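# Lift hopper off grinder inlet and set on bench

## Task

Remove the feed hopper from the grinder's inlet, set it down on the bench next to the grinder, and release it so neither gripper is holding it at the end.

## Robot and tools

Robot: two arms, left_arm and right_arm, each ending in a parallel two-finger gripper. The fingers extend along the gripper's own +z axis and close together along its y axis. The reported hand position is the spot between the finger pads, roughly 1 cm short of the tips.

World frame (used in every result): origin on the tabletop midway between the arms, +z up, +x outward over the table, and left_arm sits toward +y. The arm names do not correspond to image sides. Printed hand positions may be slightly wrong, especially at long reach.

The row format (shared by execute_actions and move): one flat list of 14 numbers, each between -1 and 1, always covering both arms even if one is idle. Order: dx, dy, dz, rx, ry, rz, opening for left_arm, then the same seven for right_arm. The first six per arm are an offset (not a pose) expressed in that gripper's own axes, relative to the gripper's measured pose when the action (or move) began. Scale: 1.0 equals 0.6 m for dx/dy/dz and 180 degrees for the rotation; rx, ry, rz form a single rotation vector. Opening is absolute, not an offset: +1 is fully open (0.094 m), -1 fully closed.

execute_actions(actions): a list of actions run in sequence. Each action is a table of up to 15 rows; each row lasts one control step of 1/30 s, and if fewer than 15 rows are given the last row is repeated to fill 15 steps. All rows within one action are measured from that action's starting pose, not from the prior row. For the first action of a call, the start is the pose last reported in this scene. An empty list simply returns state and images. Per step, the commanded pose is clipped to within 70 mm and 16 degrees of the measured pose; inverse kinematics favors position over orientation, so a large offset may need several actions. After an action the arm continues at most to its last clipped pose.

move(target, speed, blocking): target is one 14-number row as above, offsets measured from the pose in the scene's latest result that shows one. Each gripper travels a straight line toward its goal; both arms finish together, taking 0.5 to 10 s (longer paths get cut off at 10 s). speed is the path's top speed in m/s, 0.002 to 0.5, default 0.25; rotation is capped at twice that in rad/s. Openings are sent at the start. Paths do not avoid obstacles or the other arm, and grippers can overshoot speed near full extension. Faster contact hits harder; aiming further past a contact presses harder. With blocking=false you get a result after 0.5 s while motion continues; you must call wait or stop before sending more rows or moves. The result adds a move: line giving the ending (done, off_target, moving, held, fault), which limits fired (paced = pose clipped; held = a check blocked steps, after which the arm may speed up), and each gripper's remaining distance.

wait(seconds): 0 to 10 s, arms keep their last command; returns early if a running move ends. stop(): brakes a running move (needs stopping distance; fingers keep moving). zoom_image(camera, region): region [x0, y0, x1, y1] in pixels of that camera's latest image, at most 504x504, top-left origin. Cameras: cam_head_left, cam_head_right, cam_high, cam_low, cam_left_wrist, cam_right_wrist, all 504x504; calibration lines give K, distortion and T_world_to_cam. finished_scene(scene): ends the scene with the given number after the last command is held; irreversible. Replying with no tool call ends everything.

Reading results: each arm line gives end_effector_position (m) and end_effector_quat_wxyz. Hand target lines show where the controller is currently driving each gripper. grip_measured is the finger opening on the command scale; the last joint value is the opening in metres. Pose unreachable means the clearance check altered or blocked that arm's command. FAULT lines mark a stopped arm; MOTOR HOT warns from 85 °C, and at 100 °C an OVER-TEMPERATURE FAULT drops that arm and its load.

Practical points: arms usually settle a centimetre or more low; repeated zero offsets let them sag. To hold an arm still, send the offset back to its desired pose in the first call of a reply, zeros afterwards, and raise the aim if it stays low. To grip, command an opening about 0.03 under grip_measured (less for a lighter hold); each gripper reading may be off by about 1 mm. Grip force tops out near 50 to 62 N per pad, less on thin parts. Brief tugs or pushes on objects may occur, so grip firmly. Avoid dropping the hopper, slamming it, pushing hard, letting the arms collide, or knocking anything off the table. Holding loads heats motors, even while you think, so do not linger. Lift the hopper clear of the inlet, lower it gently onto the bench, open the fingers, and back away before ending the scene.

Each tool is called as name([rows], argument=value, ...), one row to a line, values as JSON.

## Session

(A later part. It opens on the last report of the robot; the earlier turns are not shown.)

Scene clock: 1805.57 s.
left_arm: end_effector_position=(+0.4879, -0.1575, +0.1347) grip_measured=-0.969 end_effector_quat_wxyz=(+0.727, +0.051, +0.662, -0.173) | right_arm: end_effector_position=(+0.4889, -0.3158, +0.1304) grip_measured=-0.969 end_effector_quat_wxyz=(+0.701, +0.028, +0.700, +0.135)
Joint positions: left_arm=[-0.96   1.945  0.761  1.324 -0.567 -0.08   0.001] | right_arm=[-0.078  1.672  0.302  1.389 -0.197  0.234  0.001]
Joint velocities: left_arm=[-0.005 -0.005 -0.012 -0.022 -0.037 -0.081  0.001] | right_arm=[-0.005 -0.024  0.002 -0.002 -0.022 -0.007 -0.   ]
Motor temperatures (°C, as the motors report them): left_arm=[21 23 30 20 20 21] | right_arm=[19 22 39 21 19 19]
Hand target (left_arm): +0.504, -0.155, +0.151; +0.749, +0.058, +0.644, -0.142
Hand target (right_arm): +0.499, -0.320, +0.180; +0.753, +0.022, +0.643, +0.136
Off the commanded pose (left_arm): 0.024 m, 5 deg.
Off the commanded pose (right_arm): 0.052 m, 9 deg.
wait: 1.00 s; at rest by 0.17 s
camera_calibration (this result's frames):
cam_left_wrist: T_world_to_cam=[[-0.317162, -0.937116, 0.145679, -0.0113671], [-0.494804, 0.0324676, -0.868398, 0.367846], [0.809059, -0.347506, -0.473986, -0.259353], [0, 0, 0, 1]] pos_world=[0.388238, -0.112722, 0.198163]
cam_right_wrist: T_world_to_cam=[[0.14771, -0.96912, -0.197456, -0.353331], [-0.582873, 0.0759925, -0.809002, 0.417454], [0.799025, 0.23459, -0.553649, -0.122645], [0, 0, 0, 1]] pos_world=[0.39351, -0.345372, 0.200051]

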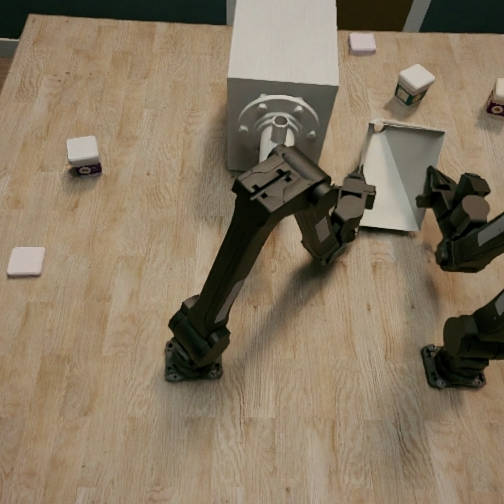

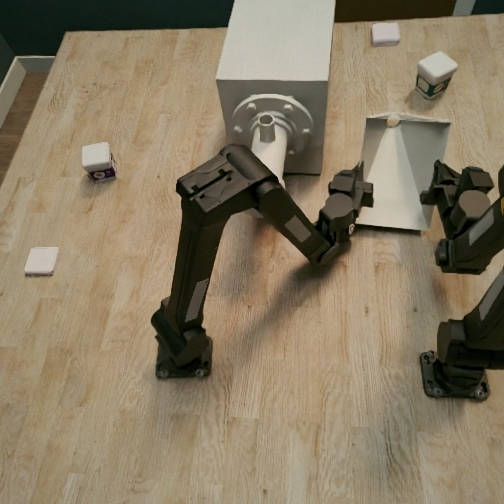

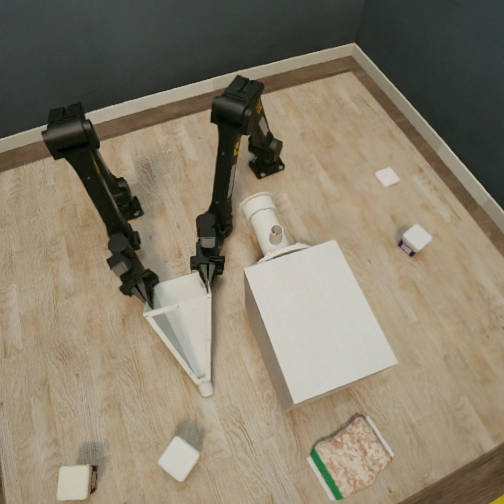

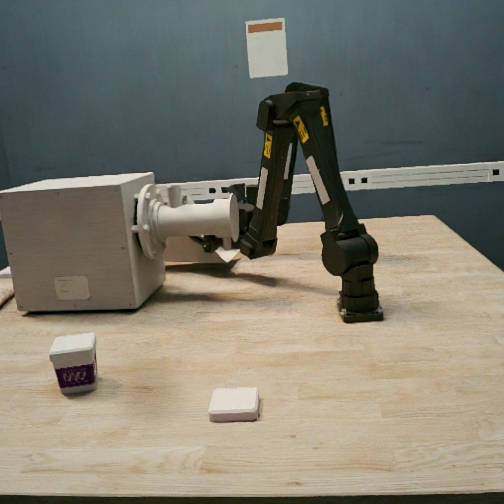

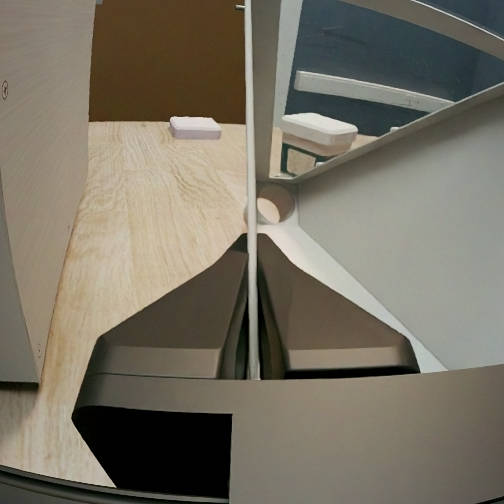

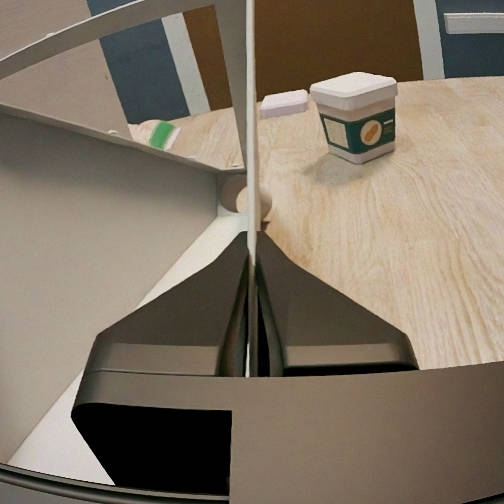

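execute_actions(actions=[])

Scene clock: 1822.83 s.
left_arm: end_effector_position=(+0.4879, -0.1575, +0.1347) grip_measured=-0.969 end_effector_quat_wxyz=(+0.727, +0.051, +0.662, -0.173) | right_arm: end_effector_position=(+0.4889, -0.3158, +0.1304) grip_measured=-0.969 end_effector_quat_wxyz=(+0.701, +0.028, +0.700, +0.135)
Joint positions: left_arm=[-0.96   1.945  0.761  1.324 -0.567 -0.08   0.001] | right_arm=[-0.078  1.672  0.302  1.389 -0.197  0.234  0.001]
Joint velocities: left_arm=[-0.015  0.005  0.007 -0.017  0.037 -0.066 -0.   ] | right_arm=[-0.005 -0.015  0.002 -0.017 -0.051  0.022  0.   ]
Motor temperatures (°C, as the motors report them): left_arm=[21 23 29 20 20 21] | right_arm=[19 22 38 21 19 19]
Hand target (left_arm): +0.504, -0.155, +0.151; +0.749, +0.058, +0.644, -0.142
Hand target (right_arm): +0.499, -0.320, +0.180; +0.753, +0.022, +0.643, +0.136
Off the commanded pose (left_arm): 0.024 m, 5 deg.
Off the commanded pose (right_arm): 0.052 m, 9 deg.
camera_calibration (this result's frames):
cam_left_wrist: T_world_to_cam=[[-0.317162, -0.937116, 0.145679, -0.0113671], [-0.494804, 0.0324676, -0.868398, 0.367846], [0.809059, -0.347506, -0.473986, -0.259353], [0, 0, 0, 1]] pos_world=[0.388238, -0.112722, 0.198163]
cam_right_wrist: T_world_to_cam=[[0.14771, -0.96912, -0.197456, -0.353331], [-0.582873, 0.0759925, -0.809002, 0.417454], [0.799025, 0.23459, -0.553649, -0.122645], [0, 0, 0, 1]] pos_world=[0.39351, -0.345372, 0.200051]

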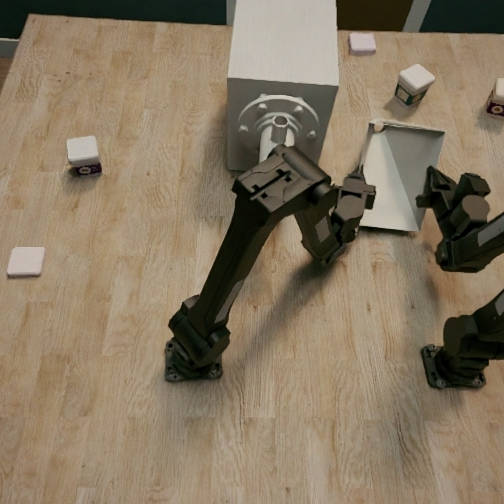

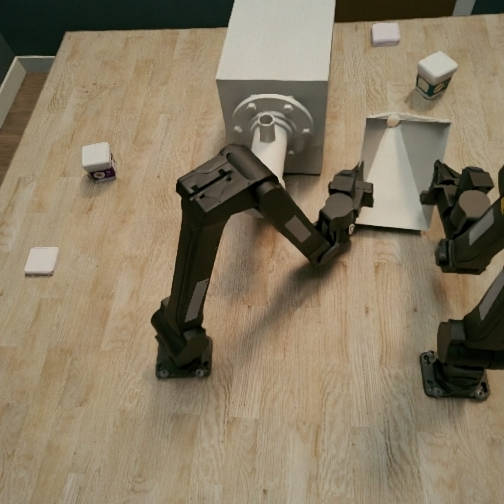

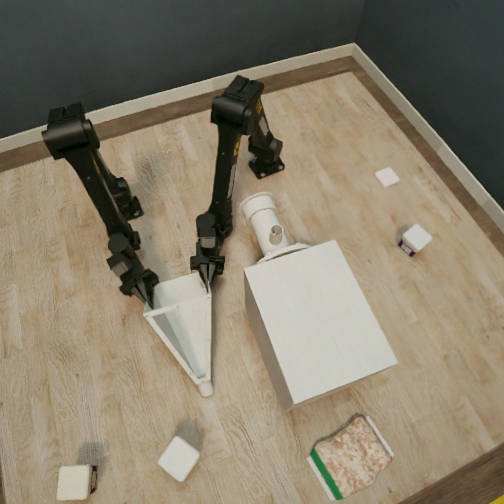

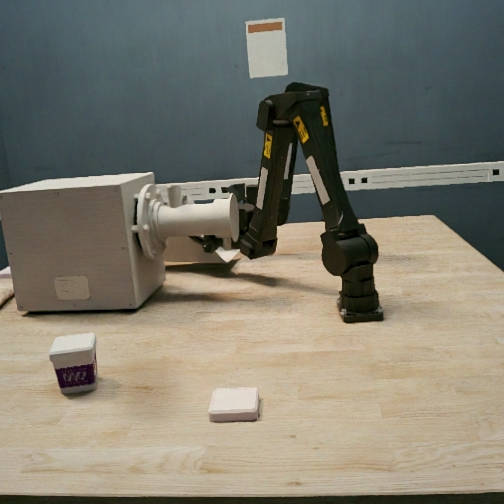

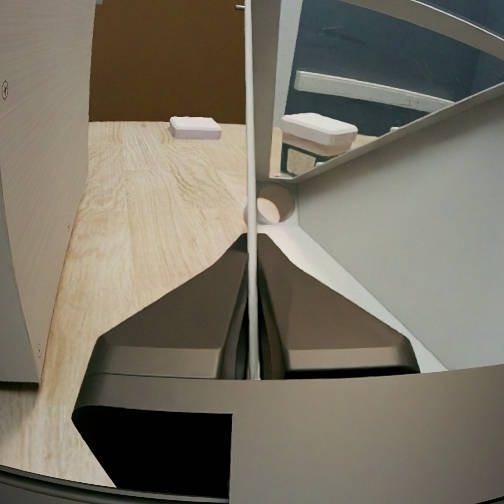

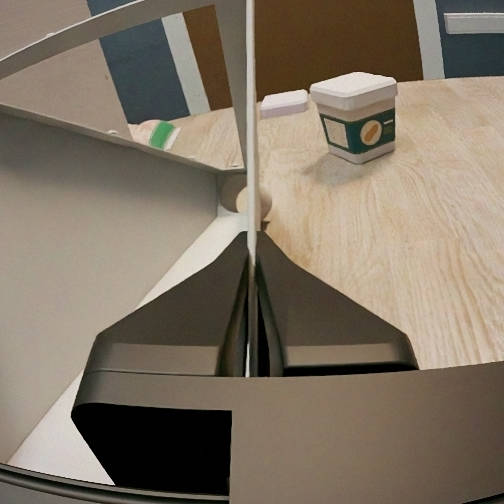

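execute_actions([
  [[-0.0252,0.0083,0.0271,-0.008,-0.019,0.021,-1,-0.0830,0.0101,0.0170,-0.011,-0.053,-0.006,-1],[-0.0236,0.0085,0.0269,-0.008,-0.019,0.021,-1,-0.0814,0.0097,0.0170,-0.011,-0.053,-0.006,-1],[-0.0219,0.0088,0.0267,-0.008,-0.019,0.021,-1,-0.0798,0.0094,0.0169,-0.011,-0.053,-0.006,-1],[-0.0203,0.0091,0.0265,-0.008,-0.019,0.021,-1,-0.0781,0.0090,0.0169,-0.011,-0.053,-0.006,-1],[-0.0187,0.0093,0.0263,-0.008,-0.019,0.021,-1,-0.0765,0.0086,0.0169,-0.011,-0.053,-0.006,-1],[-0.0170,0.0096,0.0261,-0.008,-0.019,0.021,-1,-0.0749,0.0082,0.0168,-0.011,-0.053,-0.006,-1],[-0.0154,0.0098,0.0259,-0.008,-0.019,0.021,-1,-0.0733,0.0078,0.0168,-0.011,-0.053,-0.006,-1],[-0.0138,0.0101,0.0257,-0.008,-0.019,0.021,-1,-0.0716,0.0075,0.0168,-0.011,-0.053,-0.006,-1],[-0.0121,0.0103,0.0255,-0.008,-0.019,0.021,-1,-0.0700,0.0071,0.0168,-0.011,-0.053,-0.006,-1],[-0.0105,0.0106,0.0253,-0.008,-0.019,0.021,-1,-0.0684,0.0067,0.0167,-0.011,-0.053,-0.006,-1],[-0.0089,0.0108,0.0251,-0.008,-0.019,0.021,-1,-0.0668,0.0063,0.0167,-0.011,-0.053,-0.006,-1],[-0.0073,0.0111,0.0249,-0.008,-0.019,0.021,-1,-0.0651,0.0060,0.0167,-0.011,-0.053,-0.006,-1],[-0.0056,0.0113,0.0247,-0.008,-0.019,0.021,-1,-0.0635,0.0056,0.0166,-0.011,-0.053,-0.006,-1],[-0.0040,0.0116,0.0245,-0.008,-0.019,0.021,-1,-0.0619,0.0052,0.0166,-0.011,-0.053,-0.006,-1]],
])

wait(seconds=1)

Scene clock: 1848.43 s.
left_arm: end_effector_position=(+0.4874, -0.1570, +0.1280) grip_measured=-0.969 end_effector_quat_wxyz=(+0.732, +0.049, +0.657, -0.175) | right_arm: end_effector_position=(+0.4880, -0.3154, +0.1240) grip_measured=-0.969 end_effector_quat_wxyz=(+0.709, +0.025, +0.692, +0.136)
Joint positions: left_arm=[-0.96   1.977  0.763  1.371 -0.567 -0.075  0.001] | right_arm=[-0.078  1.739  0.302  1.479 -0.2    0.234  0.001]
Joint velocities: left_arm=[-0.005  0.024 -0.002  0.071  0.022  0.007  0.   ] | right_arm=[-0.015  0.044  0.007  0.051  0.051  0.007  0.001]
Motor temperatures (°C, as the motors report them): left_arm=[21 23 29 20 20 21] | right_arm=[19 22 37 21 19 19]
Hand target (left_arm): +0.503, -0.154, +0.138; +0.751, +0.058, +0.642, -0.143
Hand target (right_arm): +0.497, -0.320, +0.166; +0.756, +0.020, +0.640, +0.136
Off the commanded pose (left_arm): 0.019 m, 5 deg.
Off the commanded pose (right_arm): 0.045 m, 8 deg.
joint sent to its limit (right arm) — the command would take joint 4 (wrist pitch) past its upper limit, so that joint was sent only as far as its limit.
camera_calibration (this result's frames):
cam_left_wrist: T_world_to_cam=[[-0.318819, -0.935914, 0.149733, -0.00957596], [-0.483433, 0.0246877, -0.875033, 0.355811], [0.815259, -0.351363, -0.460322, -0.267334], [0, 0, 0, 1]] pos_world=[0.386905, -0.111678, 0.189721]
cam_right_wrist: T_world_to_cam=[[0.154905, -0.96895, -0.192716, -0.358123], [-0.563801, 0.0734808, -0.822635, 0.403291], [0.811254, 0.236084, -0.534913, -0.133344], [0, 0, 0, 1]] pos_world=[0.391027, -0.345157, 0.191418]

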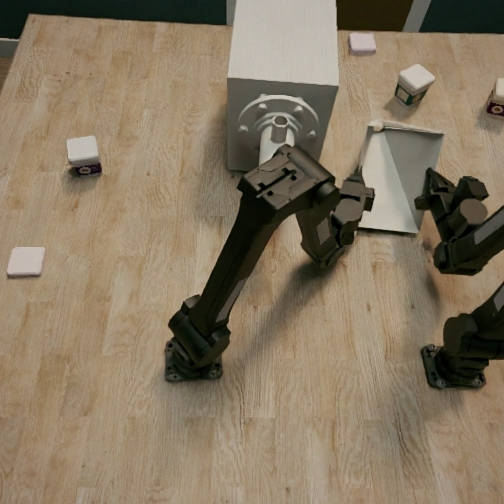

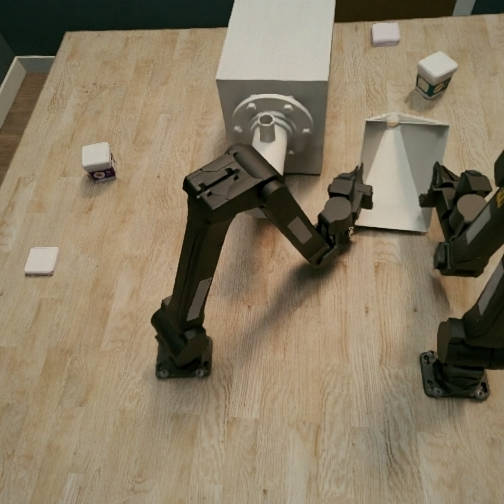

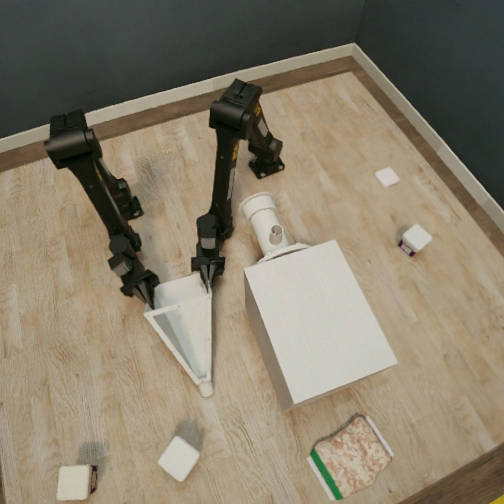

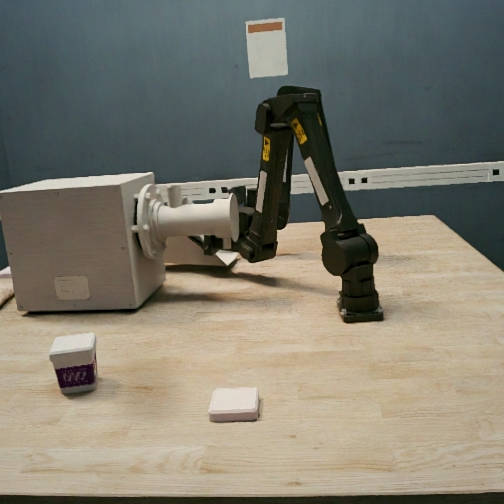

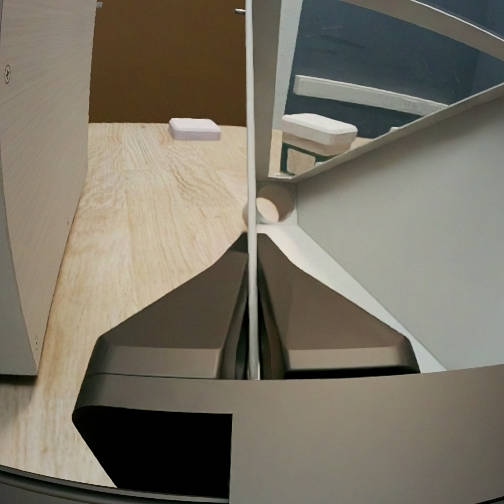

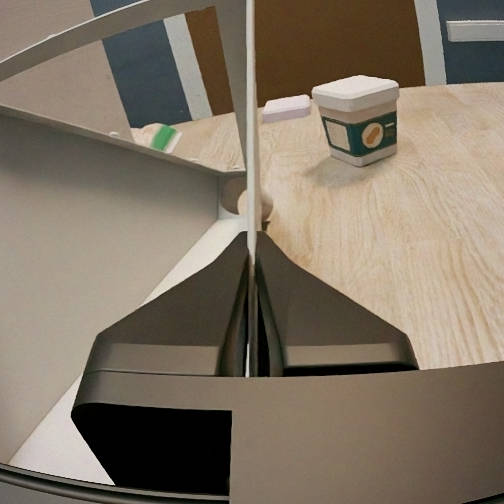

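Scene clock: 1849.43 s.
left_arm: end_effector_position=(+0.4873, -0.1570, +0.1276) grip_measured=-0.969 end_effector_quat_wxyz=(+0.732, +0.049, +0.656, -0.176) | right_arm: end_effector_position=(+0.4880, -0.3154, +0.1240) grip_measured=-0.969 end_effector_quat_wxyz=(+0.709, +0.025, +0.692, +0.136)
Joint positions: left_arm=[-0.96   1.979  0.763  1.375 -0.566 -0.075  0.001] | right_arm=[-0.078  1.74   0.302  1.481 -0.2    0.234  0.001]
Joint velocities: left_arm=[ 0.005 -0.015  0.002 -0.012  0.007 -0.081 -0.001] | right_arm=[-0.005 -0.005  0.017  0.012 -0.007 -0.022 -0.   ]
Motor temperatures (°C, as the motors report them): left_arm=[21 23 29 20 20 21] | right_arm=[19 22 37 21 19 19]
Hand target (left_arm): +0.503, -0.154, +0.138; +0.751, +0.058, +0.642, -0.142
Hand target (right_arm): +0.497, -0.320, +0.166; +0.756, +0.020, +0.640, +0.136
Off the commanded pose (left_arm): 0.019 m, 5 deg.
Off the commanded pose (right_arm): 0.045 m, 8 deg.
wait: 1.00 s; at rest by 0.17 s
camera_calibration (this result's frames):
cam_left_wrist: T_world_to_cam=[[-0.319293, -0.935693, 0.150102, -0.00930915], [-0.482434, 0.0241625, -0.875599, 0.354983], [0.815665, -0.351987, -0.459125, -0.267839], [0, 0, 0, 1]] pos_world=[0.386751, -0.111564, 0.189248]
cam_right_wrist: T_world_to_cam=[[0.155052, -0.968957, -0.192563, -0.358215], [-0.563174, 0.0734512, -0.823067, 0.402995], [0.811661, 0.236065, -0.534303, -0.133615], [0, 0, 0, 1]] pos_world=[0.390949, -0.345154, 0.191322]

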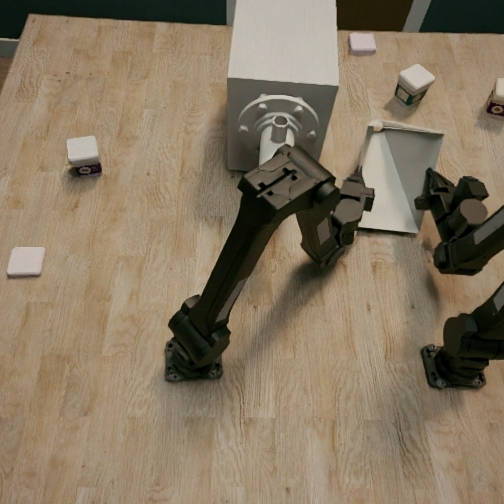

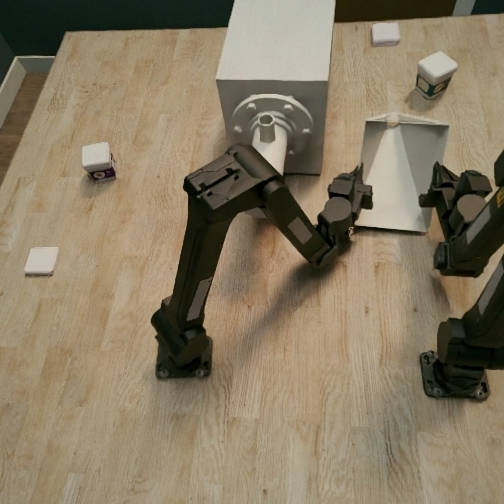

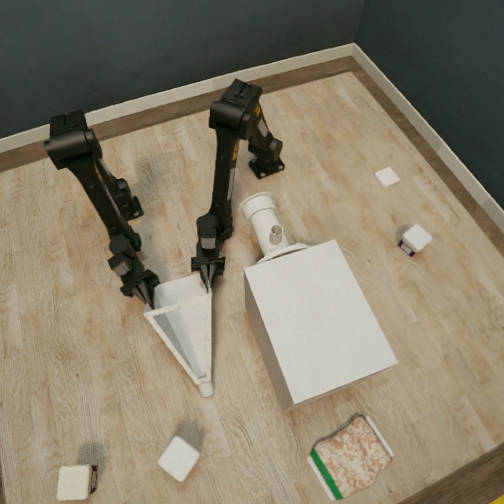

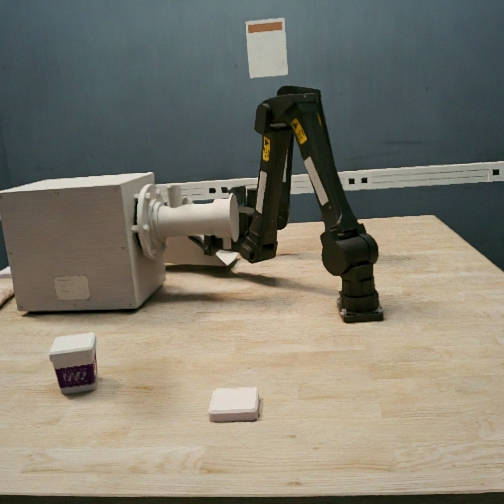

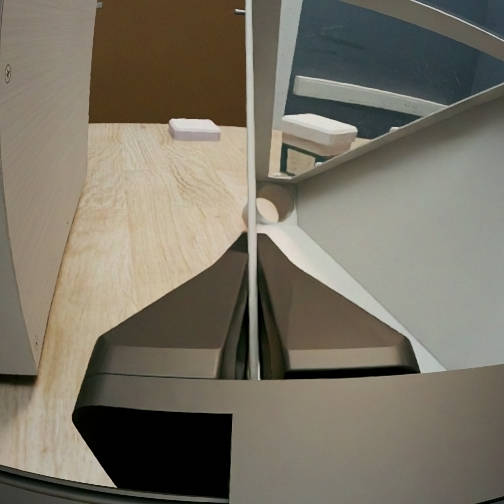

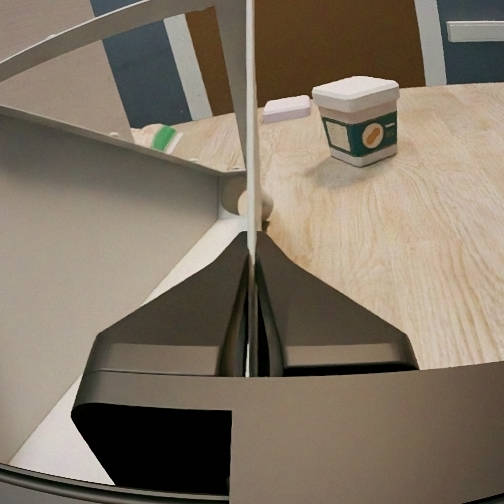

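zoom_image(camera="cam_low", region=[130, 170, 330, 310])

Region (130, 170, 330, 310) of cam_low's 504x504 image, scaled by 2.520, with more detail than that image has; it fills the top 353 rows of this view, and the rest is white.

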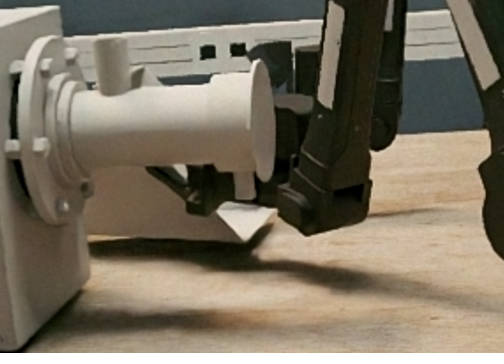

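execute_actions([
  [[-0.0159,0.0103,0.0255,-0.009,-0.0124,0.0222,-1,-0.0698,0.0059,0.0165,-0.0075,-0.0437,-0.0054,-1],[-0.0146,0.0105,0.0253,-0.009,-0.0124,0.0222,-1,-0.0686,0.0056,0.0164,-0.0075,-0.0437,-0.0054,-1],[-0.0134,0.0107,0.0251,-0.009,-0.0124,0.0222,-1,-0.0673,0.0053,0.0164,-0.0075,-0.0437,-0.0054,-1],[-0.0121,0.0109,0.0250,-0.009,-0.0124,0.0222,-1,-0.0661,0.0050,0.0163,-0.0075,-0.0437,-0.0054,-1],[-0.0109,0.0111,0.0248,-0.009,-0.0124,0.0222,-1,-0.0648,0.0048,0.0163,-0.0075,-0.0437,-0.0054,-1],[-0.0096,0.0113,0.0246,-0.009,-0.0124,0.0222,-1,-0.0636,0.0045,0.0162,-0.0075,-0.0437,-0.0054,-1],[-0.0084,0.0115,0.0244,-0.009,-0.0124,0.0222,-1,-0.0623,0.0042,0.0162,-0.0075,-0.0437,-0.0054,-1],[-0.0071,0.0118,0.0243,-0.009,-0.0124,0.0222,-1,-0.0611,0.0039,0.0161,-0.0075,-0.0437,-0.0054,-1],[-0.0059,0.0120,0.0241,-0.009,-0.0124,0.0222,-1,-0.0598,0.0036,0.0161,-0.0075,-0.0437,-0.0054,-1],[-0.0046,0.0122,0.0239,-0.009,-0.0124,0.0222,-1,-0.0586,0.0033,0.0160,-0.0075,-0.0437,-0.0054,-1],[-0.0034,0.0124,0.0237,-0.009,-0.0124,0.0222,-1,-0.0573,0.0031,0.0160,-0.0075,-0.0437,-0.0054,-1],[-0.0021,0.0126,0.0236,-0.009,-0.0124,0.0222,-1,-0.0561,0.0028,0.0159,-0.0075,-0.0437,-0.0054,-1],[-0.0009,0.0128,0.0234,-0.009,-0.0124,0.0222,-1,-0.0548,0.0025,0.0159,-0.0075,-0.0437,-0.0054,-1],[0.0004,0.0130,0.0232,-0.009,-0.0124,0.0222,-1,-0.0536,0.0022,0.0158,-0.0075,-0.0437,-0.0054,-1]],
])

wait(seconds=1)

zoom_image(camera="cam_low", region=[130, 170, 330, 310])

Scene clock: 1896.17 s.
left_arm: end_effector_position=(+0.4873, -0.1569, +0.1246) grip_measured=-0.969 end_effector_quat_wxyz=(+0.735, +0.047, +0.653, -0.177) | right_arm: end_effector_position=(+0.4877, -0.3154, +0.1216) grip_measured=-0.969 end_effector_quat_wxyz=(+0.709, +0.023, +0.692, +0.134)
Joint positions: left_arm=[-0.96   1.995  0.766  1.398 -0.566 -0.073  0.001] | right_arm=[-0.078  1.752  0.302  1.492 -0.2    0.228  0.001]
Joint velocities: left_arm=[-0.015  0.034 -0.002  0.032 -0.095  0.007 -0.001] | right_arm=[-0.005  0.024  0.012  0.017 -0.095  0.022 -0.   ]
Motor temperatures (°C, as the motors report them): left_arm=[21 23 28 20 20 21] | right_arm=[19 22 36 21 19 19]
Hand target (left_arm): +0.502, -0.153, +0.128; +0.750, +0.058, +0.644, -0.142
Hand target (right_arm): +0.495, -0.320, +0.156; +0.748, +0.020, +0.650, +0.134
Off the commanded pose (left_arm): 0.016 m, 5 deg.
Off the commanded pose (right_arm): 0.036 m, 8 deg.
joint sent to its limit (right arm) — the command would take joint 4 (wrist pitch) past its upper limit, so that joint was sent only as far as its limit.
camera_calibration (this result's frames):
cam_left_wrist: T_world_to_cam=[[-0.320124, -0.934815, 0.153756, -0.00874593], [-0.476506, 0.0186059, -0.878975, 0.348963], [0.818818, -0.354647, -0.451401, -0.272126], [0, 0, 0, 1]] pos_world=[0.386305, -0.111177, 0.185236]
cam_right_wrist: T_world_to_cam=[[0.155144, -0.969928, -0.187538, -0.359538], [-0.563457, 0.0690514, -0.823255, 0.399654], [0.811447, 0.233393, -0.5358, -0.135312], [0, 0, 0, 1]] pos_world=[0.390766, -0.344742, 0.18909]

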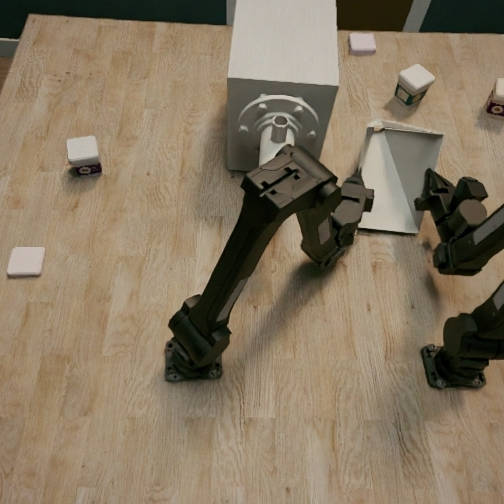

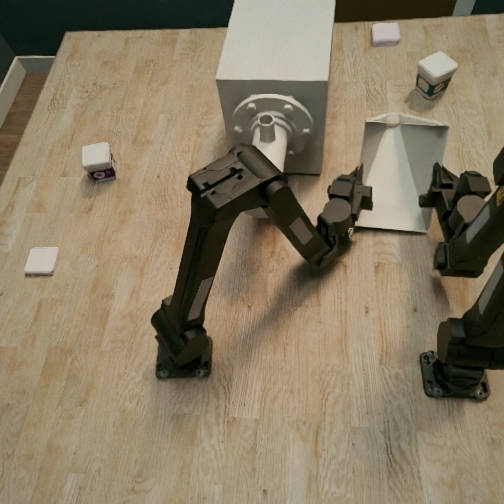

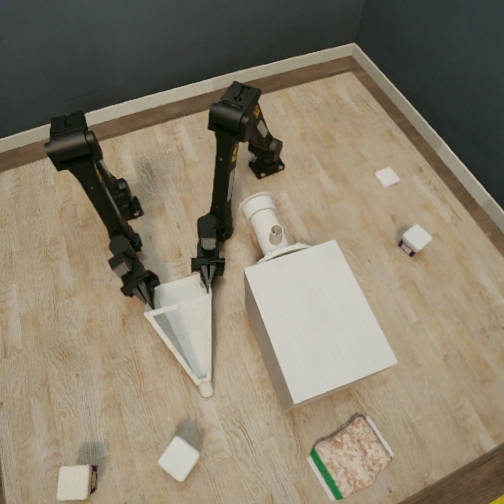

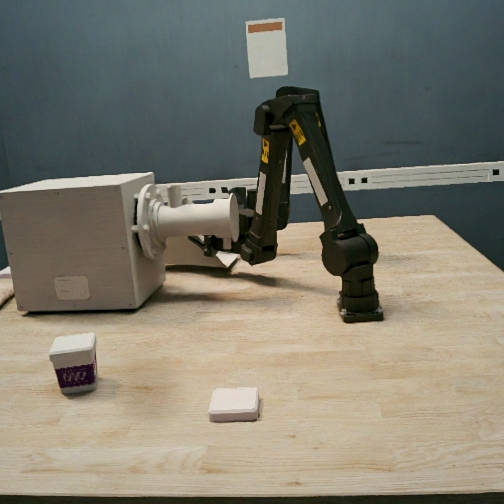

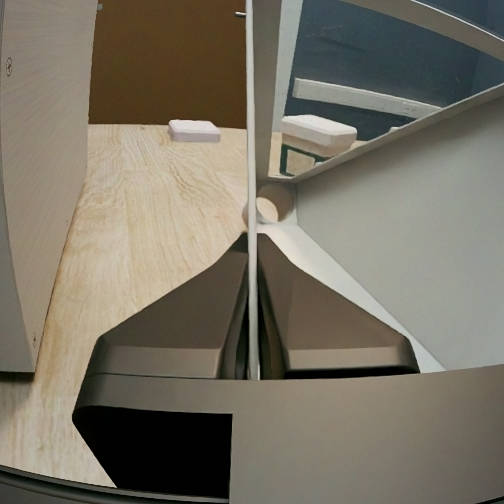

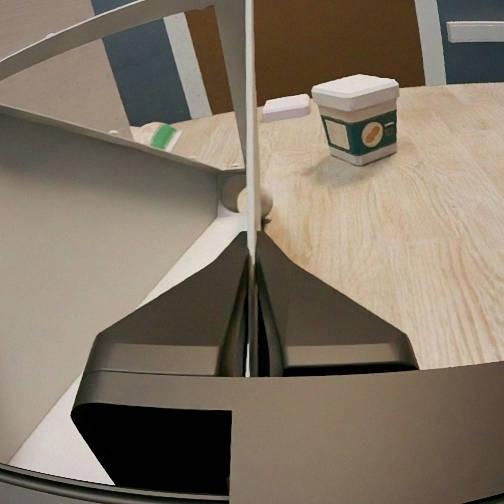

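Scene clock: 1897.17 s.
left_arm: end_effector_position=(+0.4874, -0.1570, +0.1243) grip_measured=-0.969 end_effector_quat_wxyz=(+0.735, +0.047, +0.653, -0.178) | right_arm: end_effector_position=(+0.4877, -0.3154, +0.1212) grip_measured=-0.969 end_effector_quat_wxyz=(+0.709, +0.023, +0.692, +0.134)
Joint positions: left_arm=[-0.96   1.997  0.767  1.401 -0.566 -0.073  0.001] | right_arm=[-0.078  1.753  0.302  1.493 -0.2    0.227  0.001]
Joint velocities: left_arm=[ 0.005  0.015 -0.002  0.007  0.022 -0.022  0.   ] | right_arm=[-0.005 -0.015 -0.022 -0.007  0.007  0.022  0.   ]
Motor temperatures (°C, as the motors report them): left_arm=[21 23 28 20 20 21] | right_arm=[19 22 36 21 19 19]
Hand target (left_arm): +0.503, -0.153, +0.128; +0.750, +0.058, +0.644, -0.142
Hand target (right_arm): +0.495, -0.320, +0.156; +0.748, +0.020, +0.650, +0.134
Off the commanded pose (left_arm): 0.016 m, 5 deg.
Off the commanded pose (right_arm): 0.036 m, 8 deg.
wait: 1.00 s; at rest by 0.17 s
camera_calibration (this result's frames):
cam_left_wrist: T_world_to_cam=[[-0.320278, -0.934661, 0.154372, -0.00873493], [-0.47534, 0.0176013, -0.879626, 0.348103], [0.819435, -0.355104, -0.449919, -0.272895], [0, 0, 0, 1]] pos_world=[0.386289, -0.111197, 0.184769]
cam_right_wrist: T_world_to_cam=[[0.15506, -0.970143, -0.186492, -0.359756], [-0.563624, 0.0681622, -0.823215, 0.399132], [0.811347, 0.232759, -0.536226, -0.135589], [0, 0, 0, 1]] pos_world=[0.390754, -0.344661, 0.188774]

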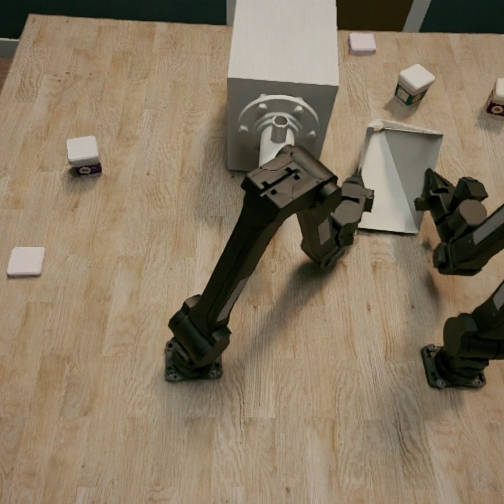

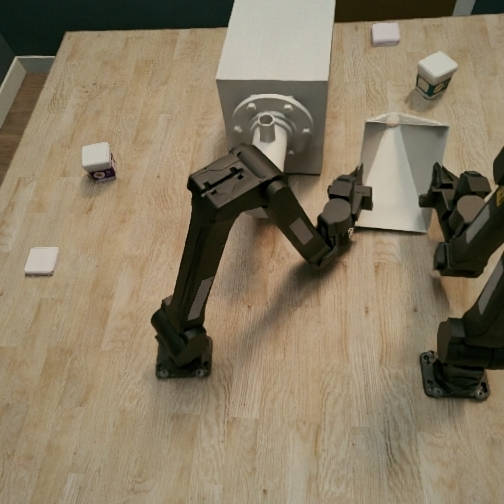

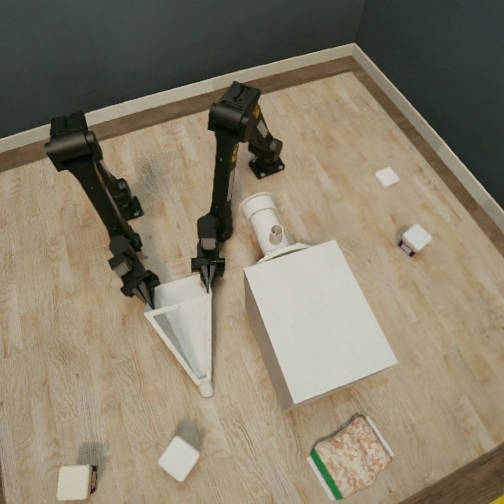

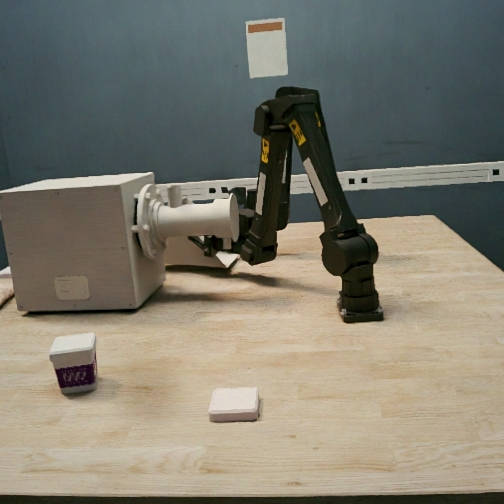

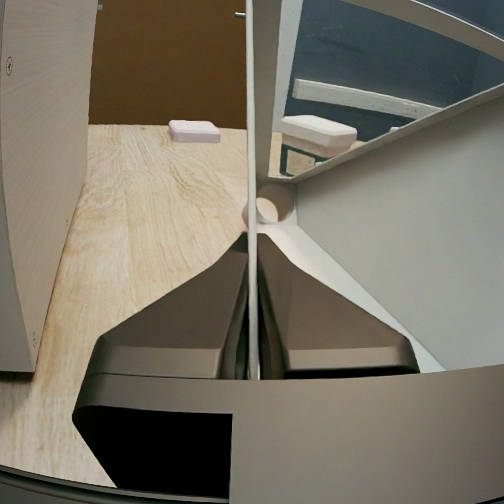

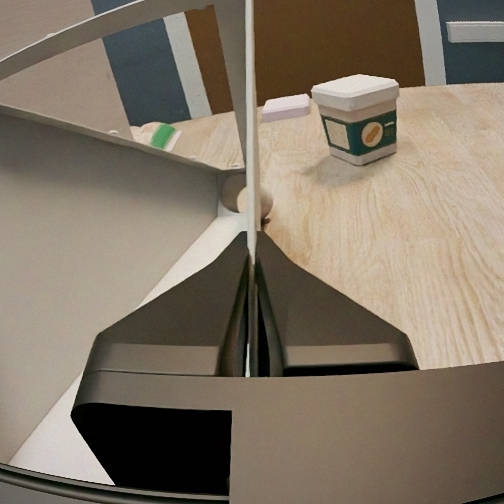

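Region (130, 170, 330, 310) of cam_low's 504x504 image, scaled by 2.520, with more detail than that image has; it fills the top 353 rows of this view, and the rest is white.

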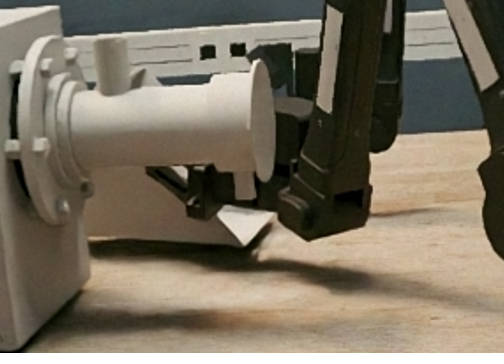

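execute_actions([
  [[-0.0053,0.0133,0.0226,-0.009,-0.011,0.023,-1,-0.0582,0.0038,0.0132,-0.007,-0.037,-0.005,-1],[-0.0053,0.0133,0.0226,-0.009,-0.011,0.023,-1,-0.0562,0.0033,0.0131,-0.007,-0.037,-0.005,-1],[-0.0053,0.0133,0.0226,-0.009,-0.011,0.023,-1,-0.0542,0.0029,0.0130,-0.007,-0.037,-0.005,-1],[-0.0053,0.0133,0.0226,-0.009,-0.011,0.023,-1,-0.0522,0.0024,0.0130,-0.007,-0.037,-0.005,-1],[-0.0053,0.0133,0.0226,-0.009,-0.011,0.023,-1,-0.0502,0.0019,0.0129,-0.007,-0.037,-0.005,-1],[-0.0053,0.0133,0.0226,-0.009,-0.011,0.023,-1,-0.0482,0.0015,0.0128,-0.007,-0.037,-0.005,-1],[-0.0053,0.0133,0.0226,-0.009,-0.011,0.023,-1,-0.0462,0.0010,0.0127,-0.007,-0.037,-0.005,-1],[-0.0053,0.0133,0.0226,-0.009,-0.011,0.023,-1,-0.0442,0.0005,0.0126,-0.007,-0.037,-0.005,-1],[-0.0053,0.0133,0.0226,-0.009,-0.011,0.023,-1,-0.0421,0.0001,0.0125,-0.007,-0.037,-0.005,-1],[-0.0053,0.0133,0.0226,-0.009,-0.011,0.023,-1,-0.0401,-0.0004,0.0125,-0.007,-0.037,-0.005,-1],[-0.0053,0.0133,0.0226,-0.009,-0.011,0.023,-1,-0.0381,-0.0009,0.0124,-0.007,-0.037,-0.005,-1],[-0.0053,0.0133,0.0226,-0.009,-0.011,0.023,-1,-0.0361,-0.0013,0.0123,-0.007,-0.037,-0.005,-1],[-0.0053,0.0133,0.0226,-0.009,-0.011,0.023,-1,-0.0341,-0.0018,0.0122,-0.007,-0.037,-0.005,-1]],
])

wait(seconds=1)

zoom_image(camera="cam_low", region=[130, 170, 330, 310])

Scene clock: 1918.70 s.
left_arm: end_effector_position=(+0.4871, -0.1567, +0.1218) grip_measured=-0.969 end_effector_quat_wxyz=(+0.736, +0.049, +0.652, -0.175) | right_arm: end_effector_position=(+0.4872, -0.3150, +0.1169) grip_measured=-0.969 end_effector_quat_wxyz=(+0.707, +0.020, +0.694, +0.133)
Joint positions: left_arm=[-0.96   2.005  0.767  1.41  -0.566 -0.066  0.001] | right_arm=[-0.079  1.771  0.302  1.507 -0.206  0.223  0.001]
Joint velocities: left_arm=[ 0.005  0.015  0.007  0.012  0.037 -0.007 -0.   ] | right_arm=[-0.005  0.024 -0.002  0.027 -0.037 -0.007  0.   ]
Motor temperatures (°C, as the motors report them): left_arm=[21 23 28 19 20 21] | right_arm=[19 22 35 21 19 19]
Hand target (left_arm): +0.502, -0.153, +0.128; +0.751, +0.057, +0.642, -0.143
Hand target (right_arm): +0.494, -0.320, +0.141; +0.737, +0.017, +0.663, +0.131
Off the commanded pose (left_arm): 0.017 m, 5 deg.
Off the commanded pose (right_arm): 0.026 m, 7 deg.
joint sent to its limit (right arm) — the command would take joint 4 (wrist pitch) past its upper limit, so that joint was sent only as far as its limit.
camera_calibration (this result's frames):
cam_left_wrist: T_world_to_cam=[[-0.319741, -0.935894, 0.147877, -0.00780165], [-0.472801, 0.022343, -0.880886, 0.345417], [0.821112, -0.351571, -0.449635, -0.27401], [0, 0, 0, 1]] pos_world=[0.385811, -0.111353, 0.182222]
cam_right_wrist: T_world_to_cam=[[0.158315, -0.970278, -0.18302, -0.362125], [-0.566808, 0.0624697, -0.821478, 0.394828], [0.808495, 0.233789, -0.540072, -0.135464], [0, 0, 0, 1]] pos_world=[0.390644, -0.344357, 0.184905]

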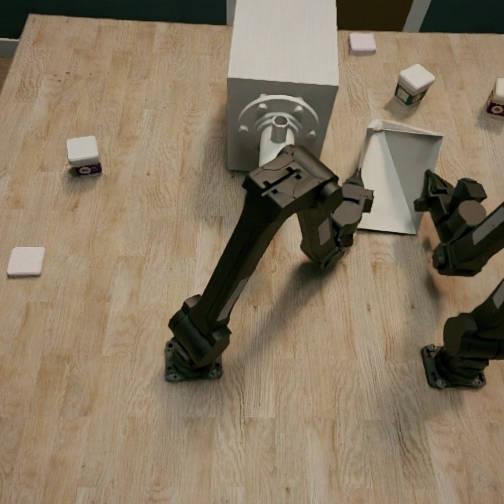

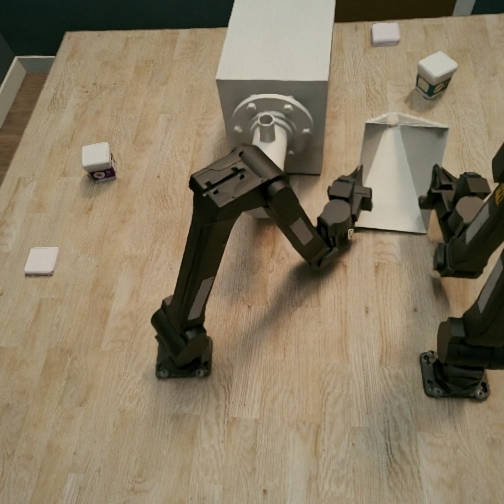

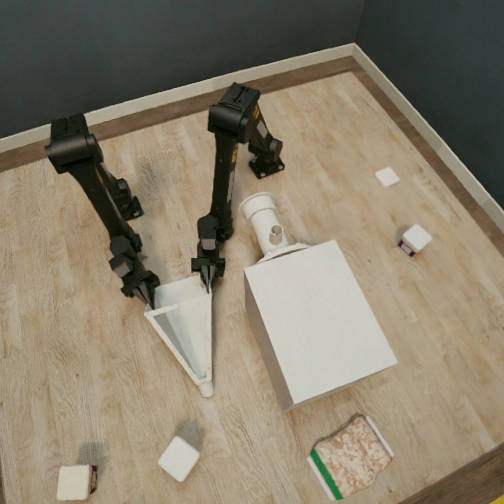

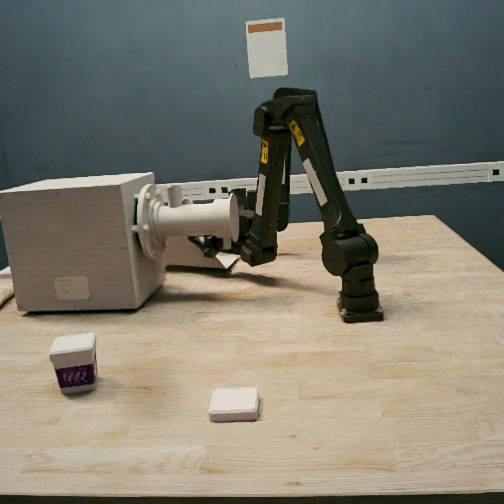

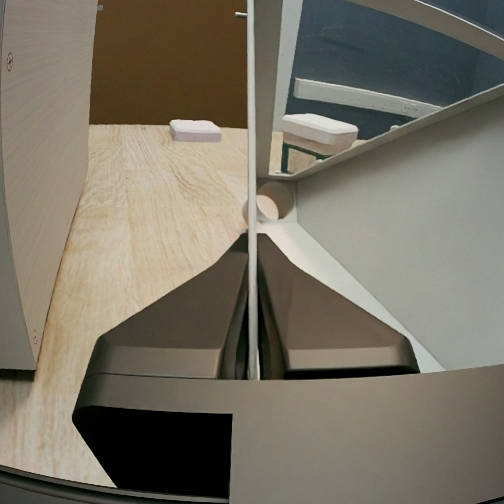

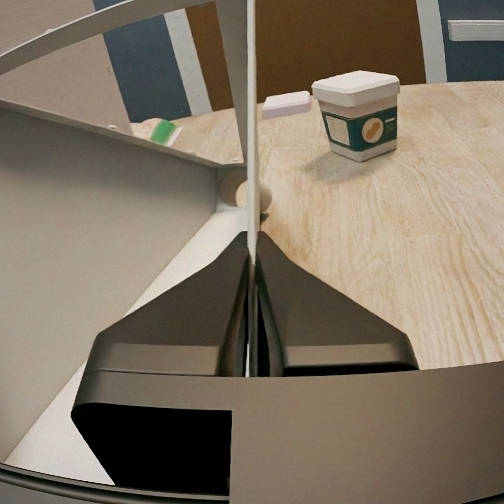

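Scene clock: 1919.70 s.
left_arm: end_effector_position=(+0.4872, -0.1568, +0.1219) grip_measured=-0.969 end_effector_quat_wxyz=(+0.736, +0.049, +0.652, -0.175) | right_arm: end_effector_position=(+0.4872, -0.3151, +0.1169) grip_measured=-0.969 end_effector_quat_wxyz=(+0.708, +0.020, +0.694, +0.133)
Joint positions: left_arm=[-0.96   2.005  0.767  1.412 -0.566 -0.064  0.001] | right_arm=[-0.08   1.772  0.302  1.508 -0.206  0.223  0.001]
Joint velocities: left_arm=[-0.005 -0.005 -0.002 -0.002 -0.037  0.022 -0.002] | right_arm=[-0.015 -0.005 -0.012 -0.007  0.007 -0.066 -0.001]
Motor temperatures (°C, as the motors report them): left_arm=[21 23 28 19 20 21] | right_arm=[19 22 35 21 19 19]
Hand target (left_arm): +0.502, -0.153, +0.128; +0.751, +0.057, +0.642, -0.143
Hand target (right_arm): +0.494, -0.320, +0.141; +0.737, +0.017, +0.663, +0.131
Off the commanded pose (left_arm): 0.017 m, 4 deg.
Off the commanded pose (right_arm): 0.026 m, 7 deg.
wait: 1.00 s; at rest by 0.17 s
camera_calibration (this result's frames):
cam_left_wrist: T_world_to_cam=[[-0.319673, -0.936117, 0.146605, -0.00777855], [-0.471661, 0.023018, -0.88148, 0.345207], [0.821794, -0.350933, -0.448888, -0.274321], [0, 0, 0, 1]] pos_world=[0.385769, -0.111496, 0.182294]
cam_right_wrist: T_world_to_cam=[[0.158014, -0.970342, -0.182942, -0.362167], [-0.566471, 0.0626706, -0.821695, 0.394778], [0.80879, 0.233471, -0.539768, -0.135686], [0, 0, 0, 1]] pos_world=[0.390599, -0.344488, 0.184893]

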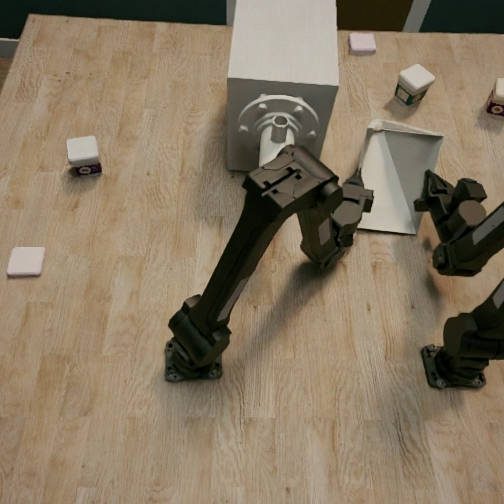

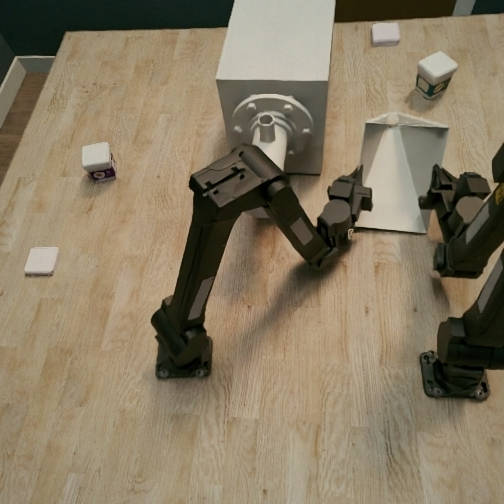

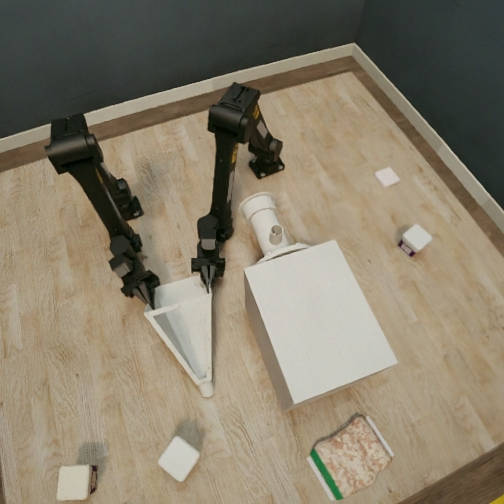

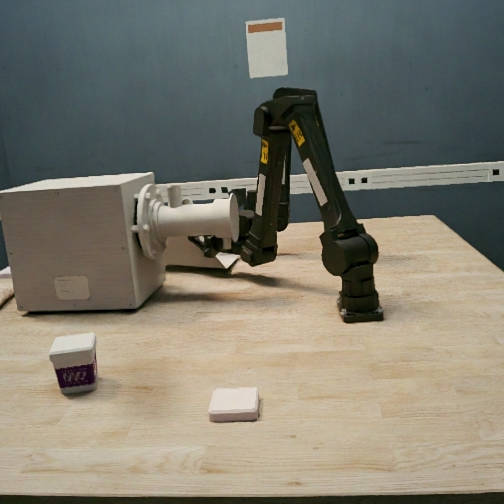

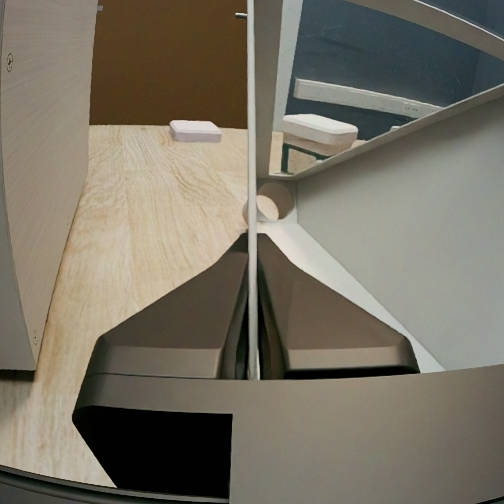

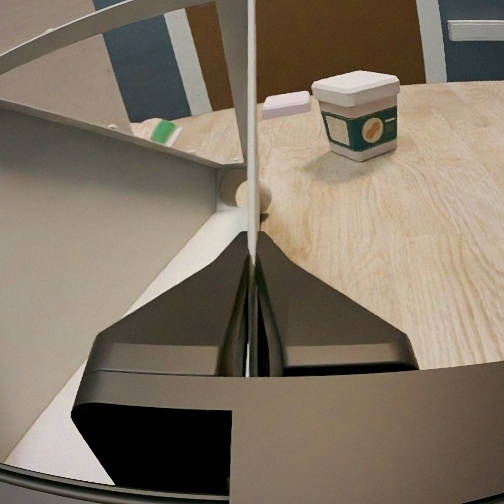

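Region (130, 170, 330, 310) of cam_low's 504x504 image, scaled by 2.520, with more detail than that image has; it fills the top 353 rows of this view, and the rest is white.

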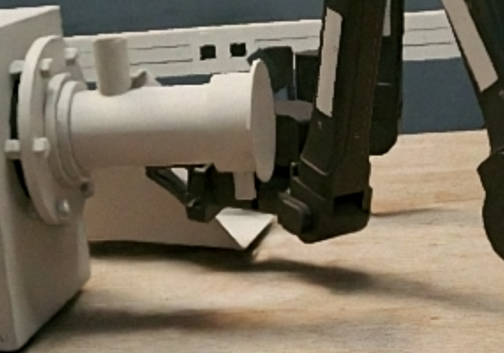

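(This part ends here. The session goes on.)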